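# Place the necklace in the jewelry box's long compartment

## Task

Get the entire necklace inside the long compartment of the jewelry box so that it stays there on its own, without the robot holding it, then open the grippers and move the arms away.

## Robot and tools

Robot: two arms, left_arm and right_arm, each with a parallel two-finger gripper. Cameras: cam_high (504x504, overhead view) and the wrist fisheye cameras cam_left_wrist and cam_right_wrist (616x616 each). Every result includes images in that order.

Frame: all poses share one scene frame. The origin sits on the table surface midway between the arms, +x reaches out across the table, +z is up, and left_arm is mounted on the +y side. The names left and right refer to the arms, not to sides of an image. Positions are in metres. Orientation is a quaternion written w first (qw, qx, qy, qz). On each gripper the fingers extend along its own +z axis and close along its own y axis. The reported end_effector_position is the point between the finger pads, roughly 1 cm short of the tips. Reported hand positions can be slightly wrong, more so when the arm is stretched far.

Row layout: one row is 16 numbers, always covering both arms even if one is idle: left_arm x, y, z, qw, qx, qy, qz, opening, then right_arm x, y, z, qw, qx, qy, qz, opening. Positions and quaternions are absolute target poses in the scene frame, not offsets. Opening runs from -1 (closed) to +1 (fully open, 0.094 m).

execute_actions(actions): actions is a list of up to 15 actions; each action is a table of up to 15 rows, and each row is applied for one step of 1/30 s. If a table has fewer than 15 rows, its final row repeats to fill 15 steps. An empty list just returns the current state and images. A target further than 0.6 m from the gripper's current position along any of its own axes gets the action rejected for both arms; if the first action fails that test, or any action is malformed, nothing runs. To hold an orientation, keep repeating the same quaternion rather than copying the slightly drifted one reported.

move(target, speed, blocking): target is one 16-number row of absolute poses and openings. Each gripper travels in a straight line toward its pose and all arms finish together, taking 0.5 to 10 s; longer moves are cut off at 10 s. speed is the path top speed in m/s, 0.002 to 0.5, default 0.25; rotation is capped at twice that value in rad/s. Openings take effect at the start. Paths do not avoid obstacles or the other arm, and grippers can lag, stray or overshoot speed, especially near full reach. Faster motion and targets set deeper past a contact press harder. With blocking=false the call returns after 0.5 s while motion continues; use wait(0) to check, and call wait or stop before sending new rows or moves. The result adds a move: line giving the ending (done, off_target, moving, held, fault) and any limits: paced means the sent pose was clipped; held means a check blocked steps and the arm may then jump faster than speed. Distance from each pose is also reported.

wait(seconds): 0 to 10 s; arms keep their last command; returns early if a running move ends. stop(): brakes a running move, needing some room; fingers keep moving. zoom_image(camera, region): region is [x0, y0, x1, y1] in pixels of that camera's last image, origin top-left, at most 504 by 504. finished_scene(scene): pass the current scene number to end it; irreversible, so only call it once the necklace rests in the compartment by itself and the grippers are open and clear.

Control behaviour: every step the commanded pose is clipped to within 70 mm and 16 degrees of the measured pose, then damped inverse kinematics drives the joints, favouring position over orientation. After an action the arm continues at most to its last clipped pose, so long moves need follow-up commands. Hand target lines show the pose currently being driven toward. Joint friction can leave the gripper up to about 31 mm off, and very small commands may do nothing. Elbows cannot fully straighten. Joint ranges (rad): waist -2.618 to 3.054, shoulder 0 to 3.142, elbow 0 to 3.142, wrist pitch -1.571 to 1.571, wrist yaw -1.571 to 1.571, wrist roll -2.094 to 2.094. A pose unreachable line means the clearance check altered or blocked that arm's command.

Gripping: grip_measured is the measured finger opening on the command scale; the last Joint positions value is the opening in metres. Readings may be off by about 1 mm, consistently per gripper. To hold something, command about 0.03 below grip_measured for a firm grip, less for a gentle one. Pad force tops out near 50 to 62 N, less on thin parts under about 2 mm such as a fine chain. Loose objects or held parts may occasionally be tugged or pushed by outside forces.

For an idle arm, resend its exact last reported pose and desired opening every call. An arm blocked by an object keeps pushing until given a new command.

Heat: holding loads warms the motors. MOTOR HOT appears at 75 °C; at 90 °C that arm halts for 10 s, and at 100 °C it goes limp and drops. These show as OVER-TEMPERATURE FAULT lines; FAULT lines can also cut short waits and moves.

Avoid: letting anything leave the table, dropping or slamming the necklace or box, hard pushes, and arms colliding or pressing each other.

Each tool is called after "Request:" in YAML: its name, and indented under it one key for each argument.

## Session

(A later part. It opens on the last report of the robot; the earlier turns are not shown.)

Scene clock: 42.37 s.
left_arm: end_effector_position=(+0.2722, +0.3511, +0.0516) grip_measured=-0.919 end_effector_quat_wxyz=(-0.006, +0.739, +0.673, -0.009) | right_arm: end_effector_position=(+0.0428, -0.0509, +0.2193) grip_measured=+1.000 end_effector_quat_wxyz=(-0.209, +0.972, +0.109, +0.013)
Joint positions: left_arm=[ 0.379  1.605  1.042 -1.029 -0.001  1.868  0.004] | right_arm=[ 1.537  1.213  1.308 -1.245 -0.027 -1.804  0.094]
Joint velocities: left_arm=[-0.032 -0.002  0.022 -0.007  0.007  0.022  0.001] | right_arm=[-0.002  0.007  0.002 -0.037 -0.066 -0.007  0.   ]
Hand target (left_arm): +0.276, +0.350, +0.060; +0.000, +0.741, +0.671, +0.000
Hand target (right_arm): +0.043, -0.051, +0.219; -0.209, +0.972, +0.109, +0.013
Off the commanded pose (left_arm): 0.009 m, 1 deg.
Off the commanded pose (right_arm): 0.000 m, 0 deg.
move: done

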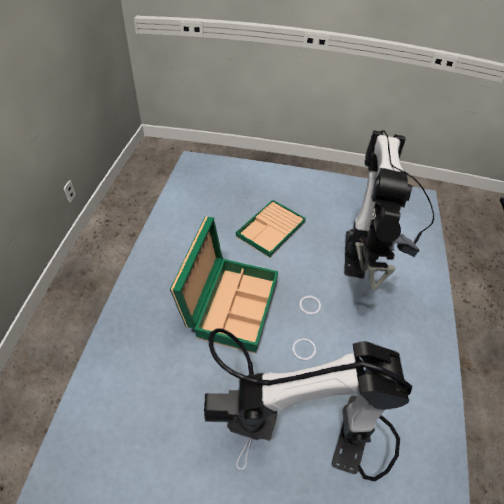

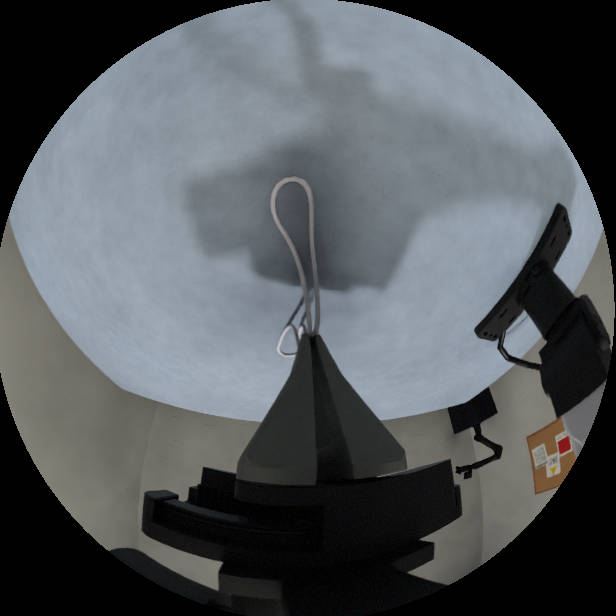

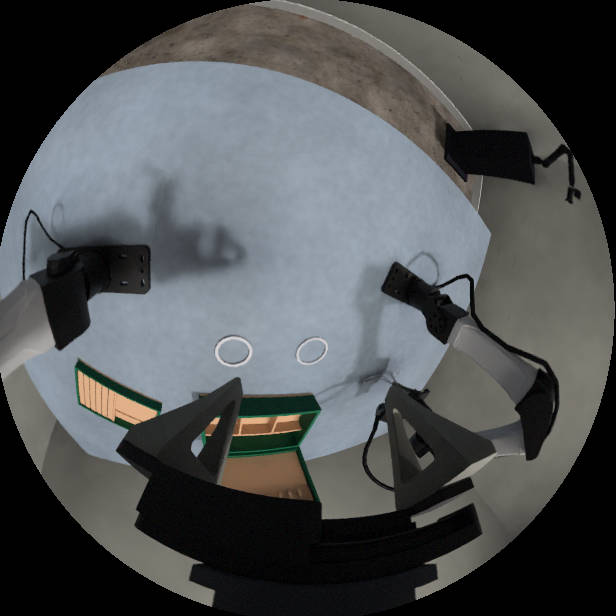

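Request:
move:
  target: [0.38,0.15,0.23,0.22,0.73,0.625,0.16,-0.93,0.0428,-0.0509,0.2193,-0.209,0.972,0.109,0.013,1]
  speed: 0.2

Request:
move:
  target: [0.425,-0.01,0.2,0.22,0.73,0.625,0.16,-0.93,0.0428,-0.0509,0.2193,-0.209,0.972,0.109,0.013,1]
  speed: 0.12

Scene clock: 51.37 s.
left_arm: end_effector_position=(+0.3784, +0.1547, +0.2317) grip_measured=-0.919 end_effector_quat_wxyz=(+0.223, +0.735, +0.620, +0.159) | right_arm: end_effector_position=(+0.0428, -0.0509, +0.2193) grip_measured=+1.000 end_effector_quat_wxyz=(-0.209, +0.972, +0.109, +0.013)
Joint positions: left_arm=[-0.236  1.565  1.579 -1.037 -0.084  1.353  0.004] | right_arm=[ 1.537  1.213  1.308 -1.245 -0.027 -1.804  0.094]
Joint velocities: left_arm=[ 0.012  0.002  0.022  0.11  -0.051 -0.051  0.001] | right_arm=[-0.002  0.002 -0.002  0.007 -0.022  0.007  0.   ]
Hand target (left_arm): +0.383, +0.153, +0.228; +0.216, +0.735, +0.623, +0.160
Hand target (right_arm): +0.043, -0.051, +0.219; -0.209, +0.972, +0.109, +0.013
Off the commanded pose (left_arm): 0.005 m, 1 deg.
Off the commanded pose (right_arm): 0.000 m, 0 deg.
move: done

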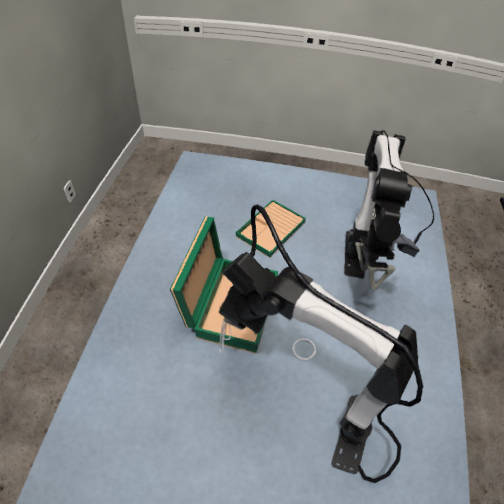

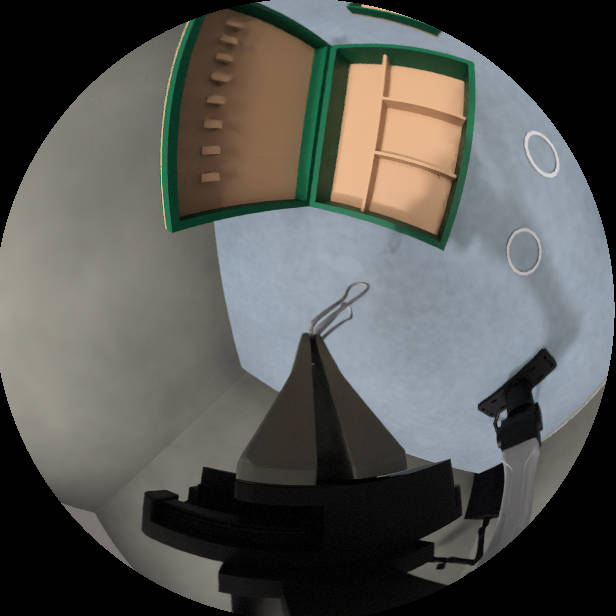

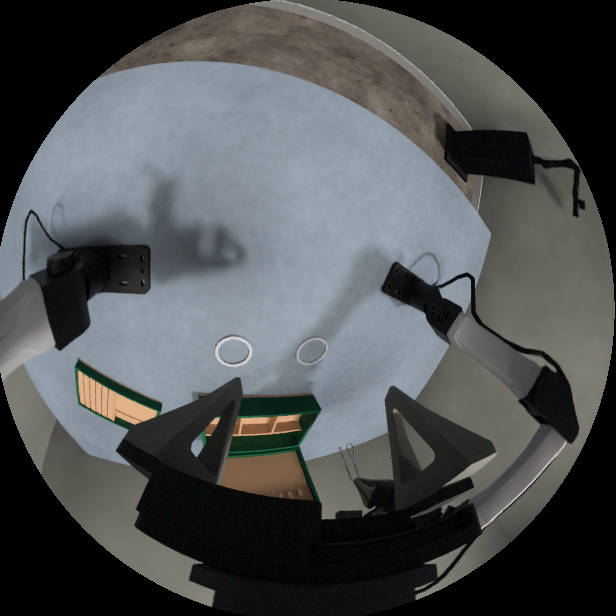

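Scene clock: 53.33 s.
left_arm: end_effector_position=(+0.4255, -0.0072, +0.2077) grip_measured=-0.919 end_effector_quat_wxyz=(+0.230, +0.730, +0.624, +0.160) | right_arm: end_effector_position=(+0.0428, -0.0509, +0.2193) grip_measured=+1.000 end_effector_quat_wxyz=(-0.209, +0.972, +0.109, +0.013)
Joint positions: left_arm=[-0.544  2.081  2.135 -1.106 -0.243  1.073  0.004] | right_arm=[ 1.537  1.213  1.308 -1.245 -0.027 -1.804  0.094]
Joint velocities: left_arm=[ 0.007  0.007  0.017 -0.037 -0.007 -0.007  0.   ] | right_arm=[ 0.007 -0.007  0.002 -0.007 -0.081 -0.022  0.   ]
Hand target (left_arm): +0.426, -0.009, +0.200; +0.218, +0.731, +0.626, +0.161
Hand target (right_arm): +0.043, -0.051, +0.219; -0.209, +0.972, +0.109, +0.013
Off the commanded pose (left_arm): 0.008 m, 1 deg.
Off the commanded pose (right_arm): 0.000 m, 0 deg.
move: done

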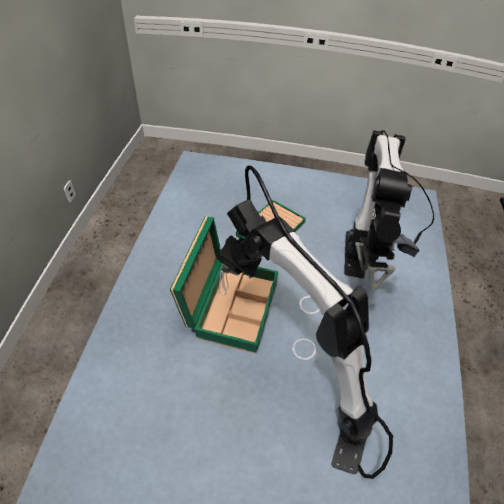

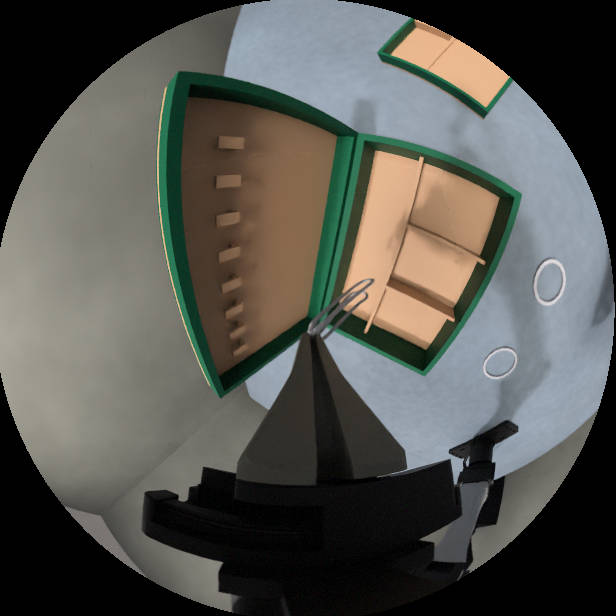

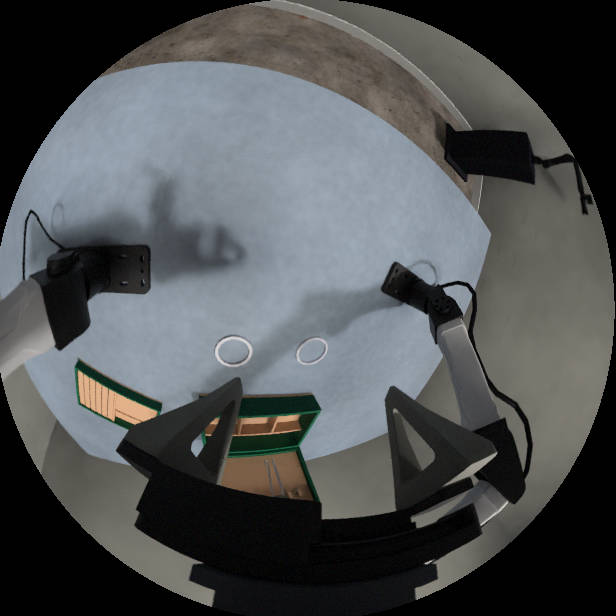

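Request:
move:
  target: [0.437,-0.015,0.125,0.22,0.73,0.625,0.16,-0.93,0.0428,-0.0509,0.2193,-0.209,0.972,0.109,0.013,1]
  speed: 0.08

Scene clock: 57.43 s.
left_arm: end_effector_position=(+0.4367, -0.0168, +0.1445) grip_measured=-0.919 end_effector_quat_wxyz=(+0.239, +0.727, +0.623, +0.161) | right_arm: end_effector_position=(+0.0428, -0.0509, +0.2193) grip_measured=+1.000 end_effector_quat_wxyz=(-0.209, +0.972, +0.109, +0.013)
Joint positions: left_arm=[-0.544  2.081  1.871 -0.822 -0.243  1.072  0.004] | right_arm=[ 1.537  1.213  1.308 -1.245 -0.027 -1.804  0.094]
Joint velocities: left_arm=[-0.007  0.002 -0.002 -0.066  0.007 -0.007  0.001] | right_arm=[-0.007 -0.012 -0.007  0.037 -0.051  0.022  0.   ]
Hand target (left_arm): +0.436, -0.014, +0.125; +0.220, +0.731, +0.626, +0.160
Hand target (right_arm): +0.043, -0.051, +0.219; -0.209, +0.972, +0.109, +0.013
Off the commanded pose (left_arm): 0.020 m, 2 deg.
Off the commanded pose (right_arm): 0.000 m, 0 deg.
move: off_target (left_arm)

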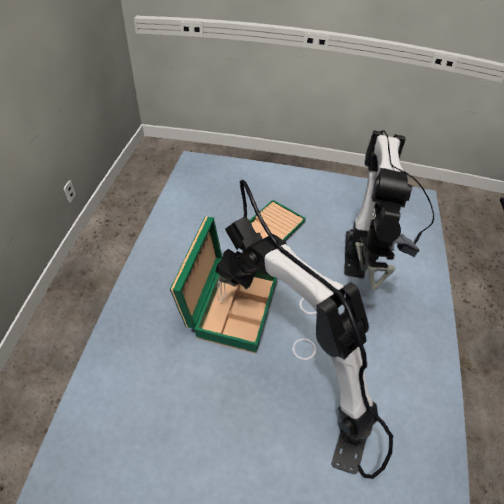

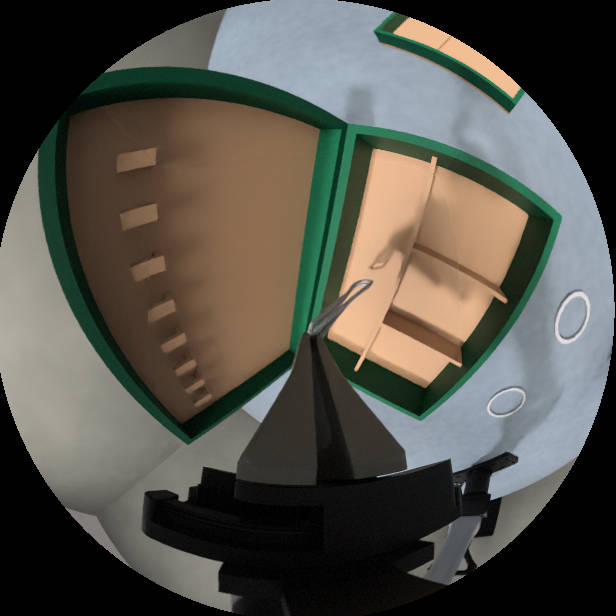

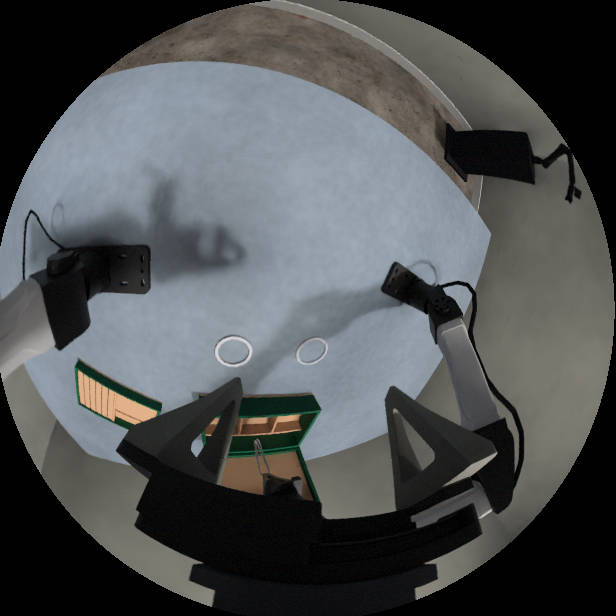

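Request:
move:
  target: [0.438,-0.03,0.032,0.19,0.735,0.635,0.145,-0.93,0.0428,-0.0509,0.2193,-0.209,0.972,0.109,0.013,1]
  speed: 0.07

Scene clock: 62.50 s.
left_arm: end_effector_position=(+0.4448, -0.0277, +0.0530) grip_measured=-0.919 end_effector_quat_wxyz=(+0.207, +0.728, +0.636, +0.152) | right_arm: end_effector_position=(+0.0428, -0.0509, +0.2193) grip_measured=+1.000 end_effector_quat_wxyz=(-0.209, +0.972, +0.109, +0.013)
Joint positions: left_arm=[-0.55   2.237  1.786 -0.656 -0.243  1.038  0.004] | right_arm=[ 1.537  1.213  1.308 -1.245 -0.027 -1.804  0.094]
Joint velocities: left_arm=[-0.007  0.017 -0.002  0.066 -0.022 -0.037  0.   ] | right_arm=[-0.007  0.002 -0.002 -0.022  0.007  0.022  0.   ]
Hand target (left_arm): +0.437, -0.028, +0.033; +0.189, +0.734, +0.636, +0.145
Hand target (right_arm): +0.043, -0.051, +0.219; -0.209, +0.972, +0.109, +0.013
Off the commanded pose (left_arm): 0.022 m, 2 deg.
Off the commanded pose (right_arm): 0.000 m, 0 deg.
move: off_target (left_arm)

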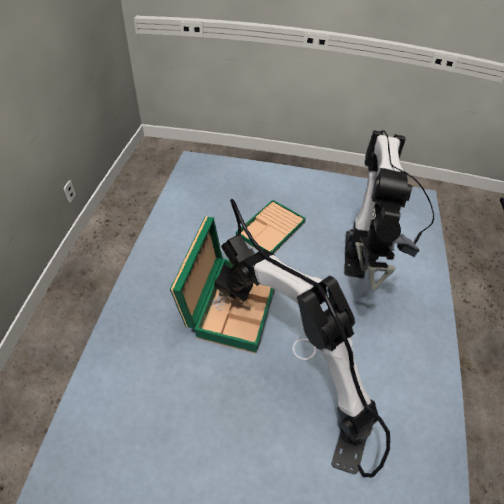

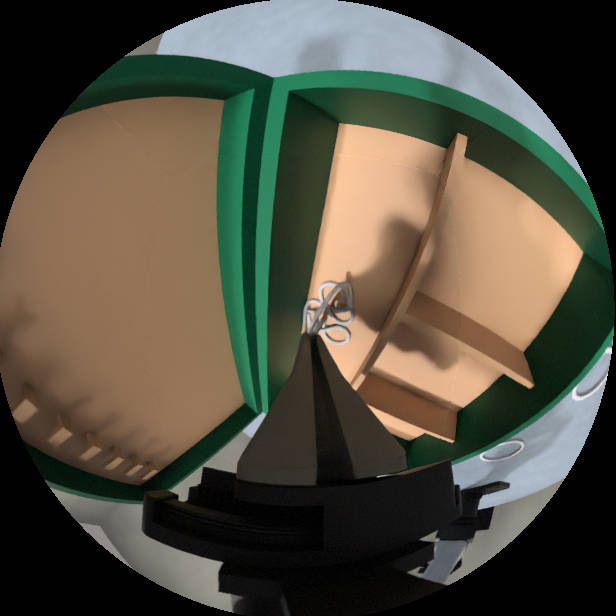

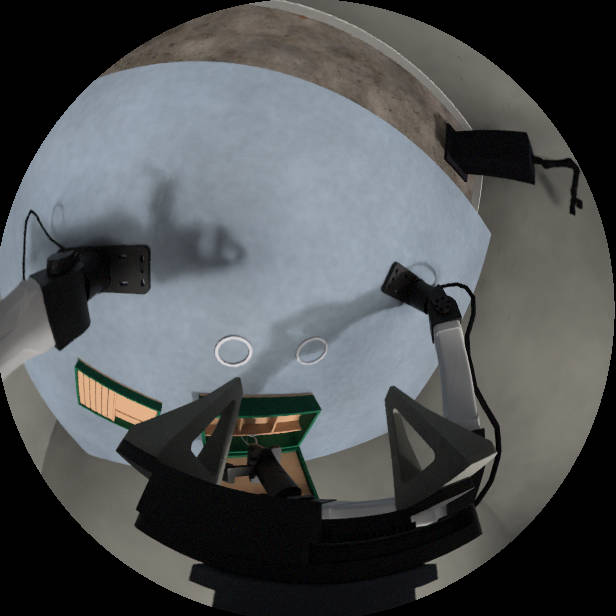

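Request:
execute_actions:
  actions:
    - [[0.438,-0.03,0.04,0.19,0.735,0.635,0.145,-0.75,0.0428,-0.0509,0.2193,-0.209,0.972,0.109,0.013,1]]

Request:
move:
  target: [0.42,-0.01,0.13,0.19,0.735,0.635,0.145,-0.75,0.0428,-0.0509,0.2193,-0.209,0.972,0.109,0.013,1]
  speed: 0.2

Request:
move:
  target: [0.3,0.22,0.18,0.19,0.735,0.635,0.145,-0.75,0.0428,-0.0509,0.2193,-0.209,0.972,0.109,0.013,1]
  speed: 0.35

Scene clock: 69.07 s.
left_arm: end_effector_position=(+0.4436, -0.0266, +0.0522) grip_measured=-0.752 end_effector_quat_wxyz=(+0.204, +0.728, +0.636, +0.152) | right_arm: end_effector_position=(+0.0428, -0.0509, +0.2193) grip_measured=+1.000 end_effector_quat_wxyz=(-0.209, +0.972, +0.109, +0.013)
Joint positions: left_arm=[-0.55   2.237  1.786 -0.663 -0.243  1.038  0.012] | right_arm=[ 1.537  1.213  1.308 -1.245 -0.027 -1.804  0.094]
Joint velocities: left_arm=[ 0.007 -0.012 -0.007 -0.066 -0.066  0.022  0.   ] | right_arm=[-0.007  0.002 -0.002  0.007 -0.066  0.037  0.   ]
Hand target (left_arm): +0.438, -0.030, +0.040; +0.190, +0.735, +0.635, +0.145
Hand target (right_arm): +0.043, -0.051, +0.219; -0.209, +0.972, +0.109, +0.013
Off the commanded pose (left_arm): 0.014 m, 2 deg.
Off the commanded pose (right_arm): 0.000 m, 0 deg.

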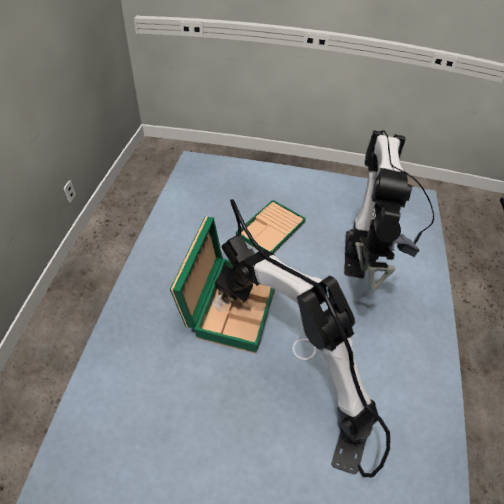

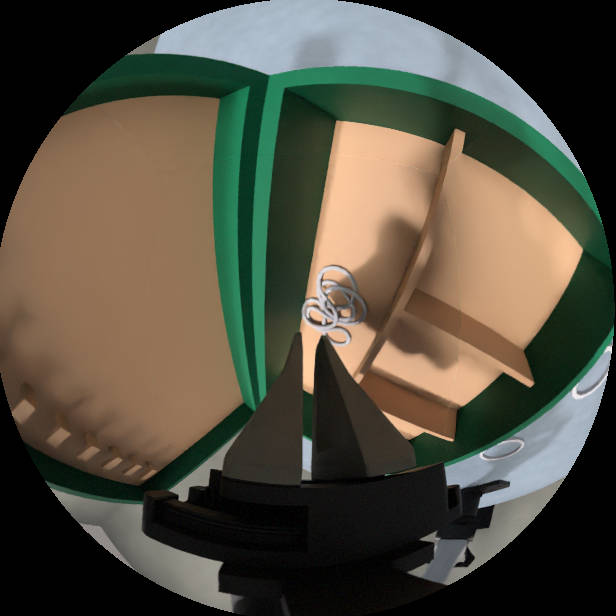

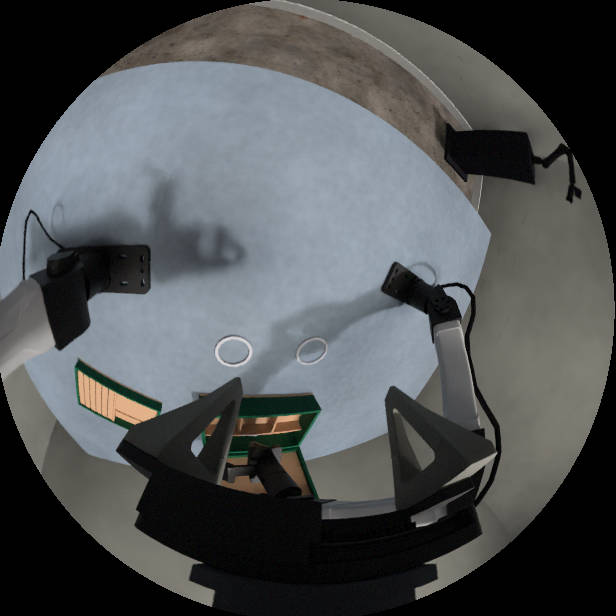

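Scene clock: 70.17 s.
left_arm: end_effector_position=(+0.4235, -0.0090, +0.1328) grip_measured=-0.752 end_effector_quat_wxyz=(+0.196, +0.730, +0.637, +0.151) | right_arm: end_effector_position=(+0.0428, -0.0509, +0.2193) grip_measured=+1.000 end_effector_quat_wxyz=(-0.209, +0.972, +0.109, +0.013)
Joint positions: left_arm=[-0.55   2.105  1.904 -0.929 -0.243  1.038  0.012] | right_arm=[ 1.537  1.213  1.308 -1.245 -0.027 -1.804  0.094]
Joint velocities: left_arm=[-0.012 -0.022  0.002 -0.051 -0.037  0.037 -0.001] | right_arm=[ 0.007  0.007  0.007 -0.11  -0.007 -0.051  0.   ]
Hand target (left_arm): +0.420, -0.011, +0.130; +0.190, +0.735, +0.635, +0.145
Hand target (right_arm): +0.043, -0.051, +0.219; -0.209, +0.972, +0.109, +0.013
Off the commanded pose (left_arm): 0.005 m, 1 deg.
Off the commanded pose (right_arm): 0.000 m, 0 deg.
move: done

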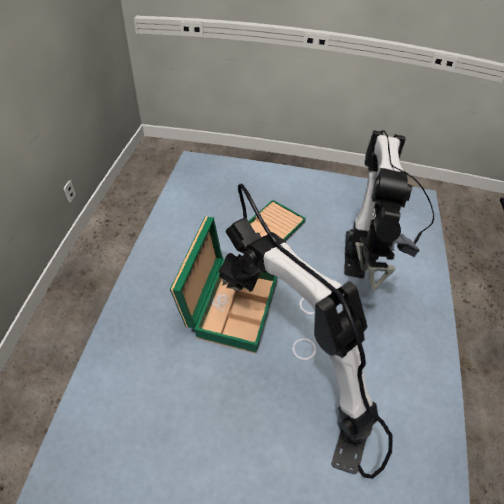

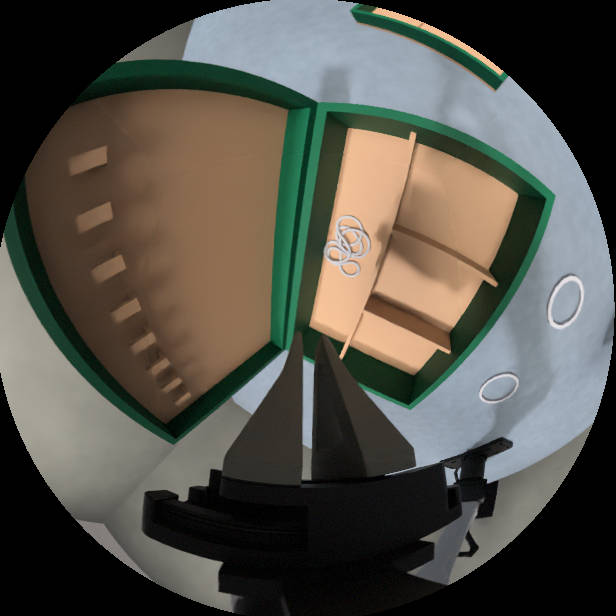

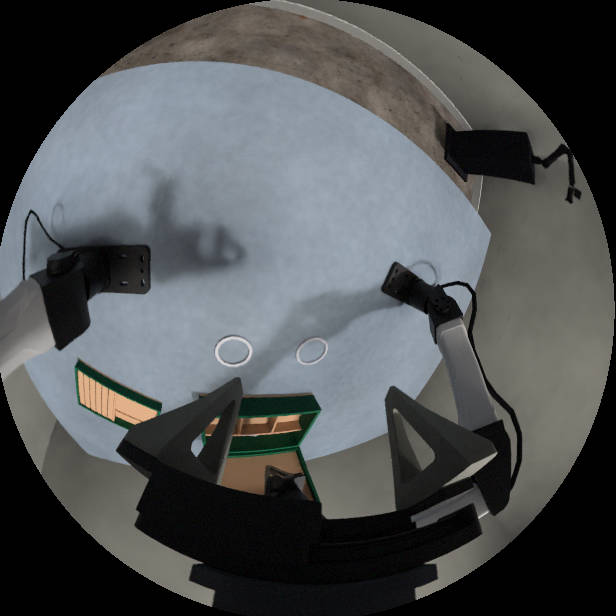

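Scene clock: 71.63 s.
left_arm: end_effector_position=(+0.3071, +0.2140, +0.1906) grip_measured=-0.752 end_effector_quat_wxyz=(+0.206, +0.730, +0.633, +0.155) | right_arm: end_effector_position=(+0.0428, -0.0509, +0.2193) grip_measured=+1.000 end_effector_quat_wxyz=(-0.209, +0.972, +0.109, +0.013)
Joint positions: left_arm=[-0.13   1.235  1.159 -0.975 -0.046  1.42   0.012] | right_arm=[ 1.537  1.213  1.308 -1.245 -0.027 -1.804  0.094]
Joint velocities: left_arm=[-0.007 -0.002  0.007  0.007  0.095  0.022  0.   ] | right_arm=[-0.002 -0.017 -0.007 -0.007 -0.037  0.066  0.   ]
Hand target (left_arm): +0.299, +0.217, +0.181; +0.194, +0.734, +0.635, +0.143
Hand target (right_arm): +0.043, -0.051, +0.219; -0.209, +0.972, +0.109, +0.013
Off the commanded pose (left_arm): 0.014 m, 2 deg.
Off the commanded pose (right_arm): 0.000 m, 0 deg.
move: off_target (left_arm)

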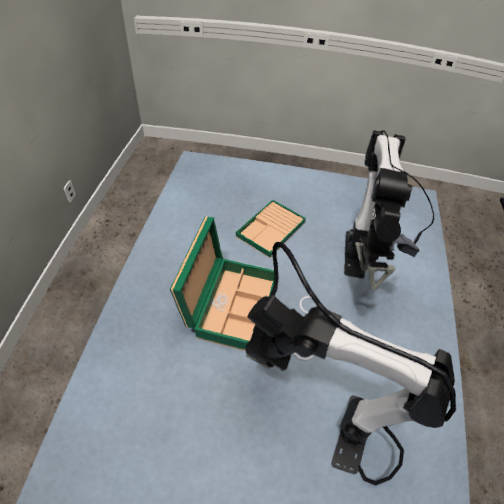

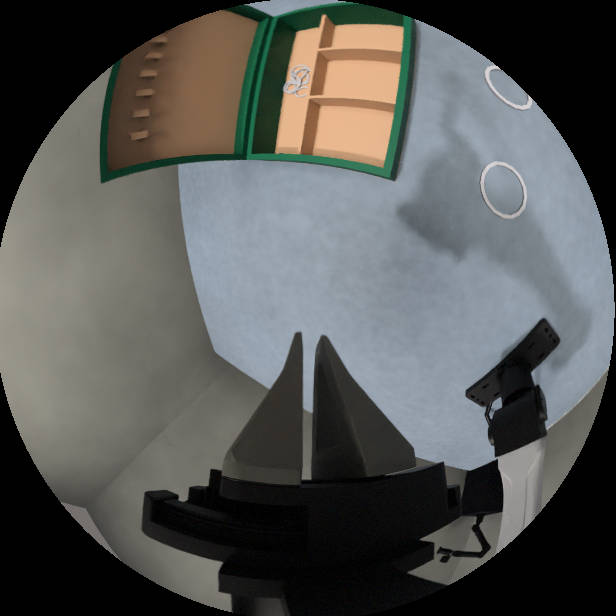

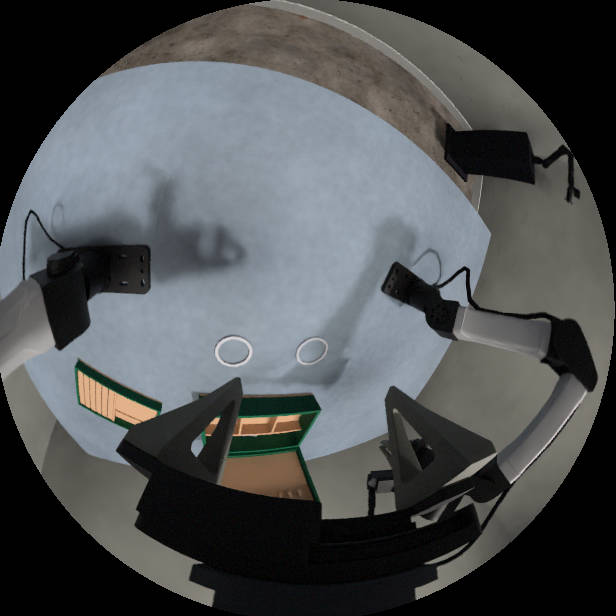

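Request:
finished_scene:
  scene: 2

The scene is finished: the task was done.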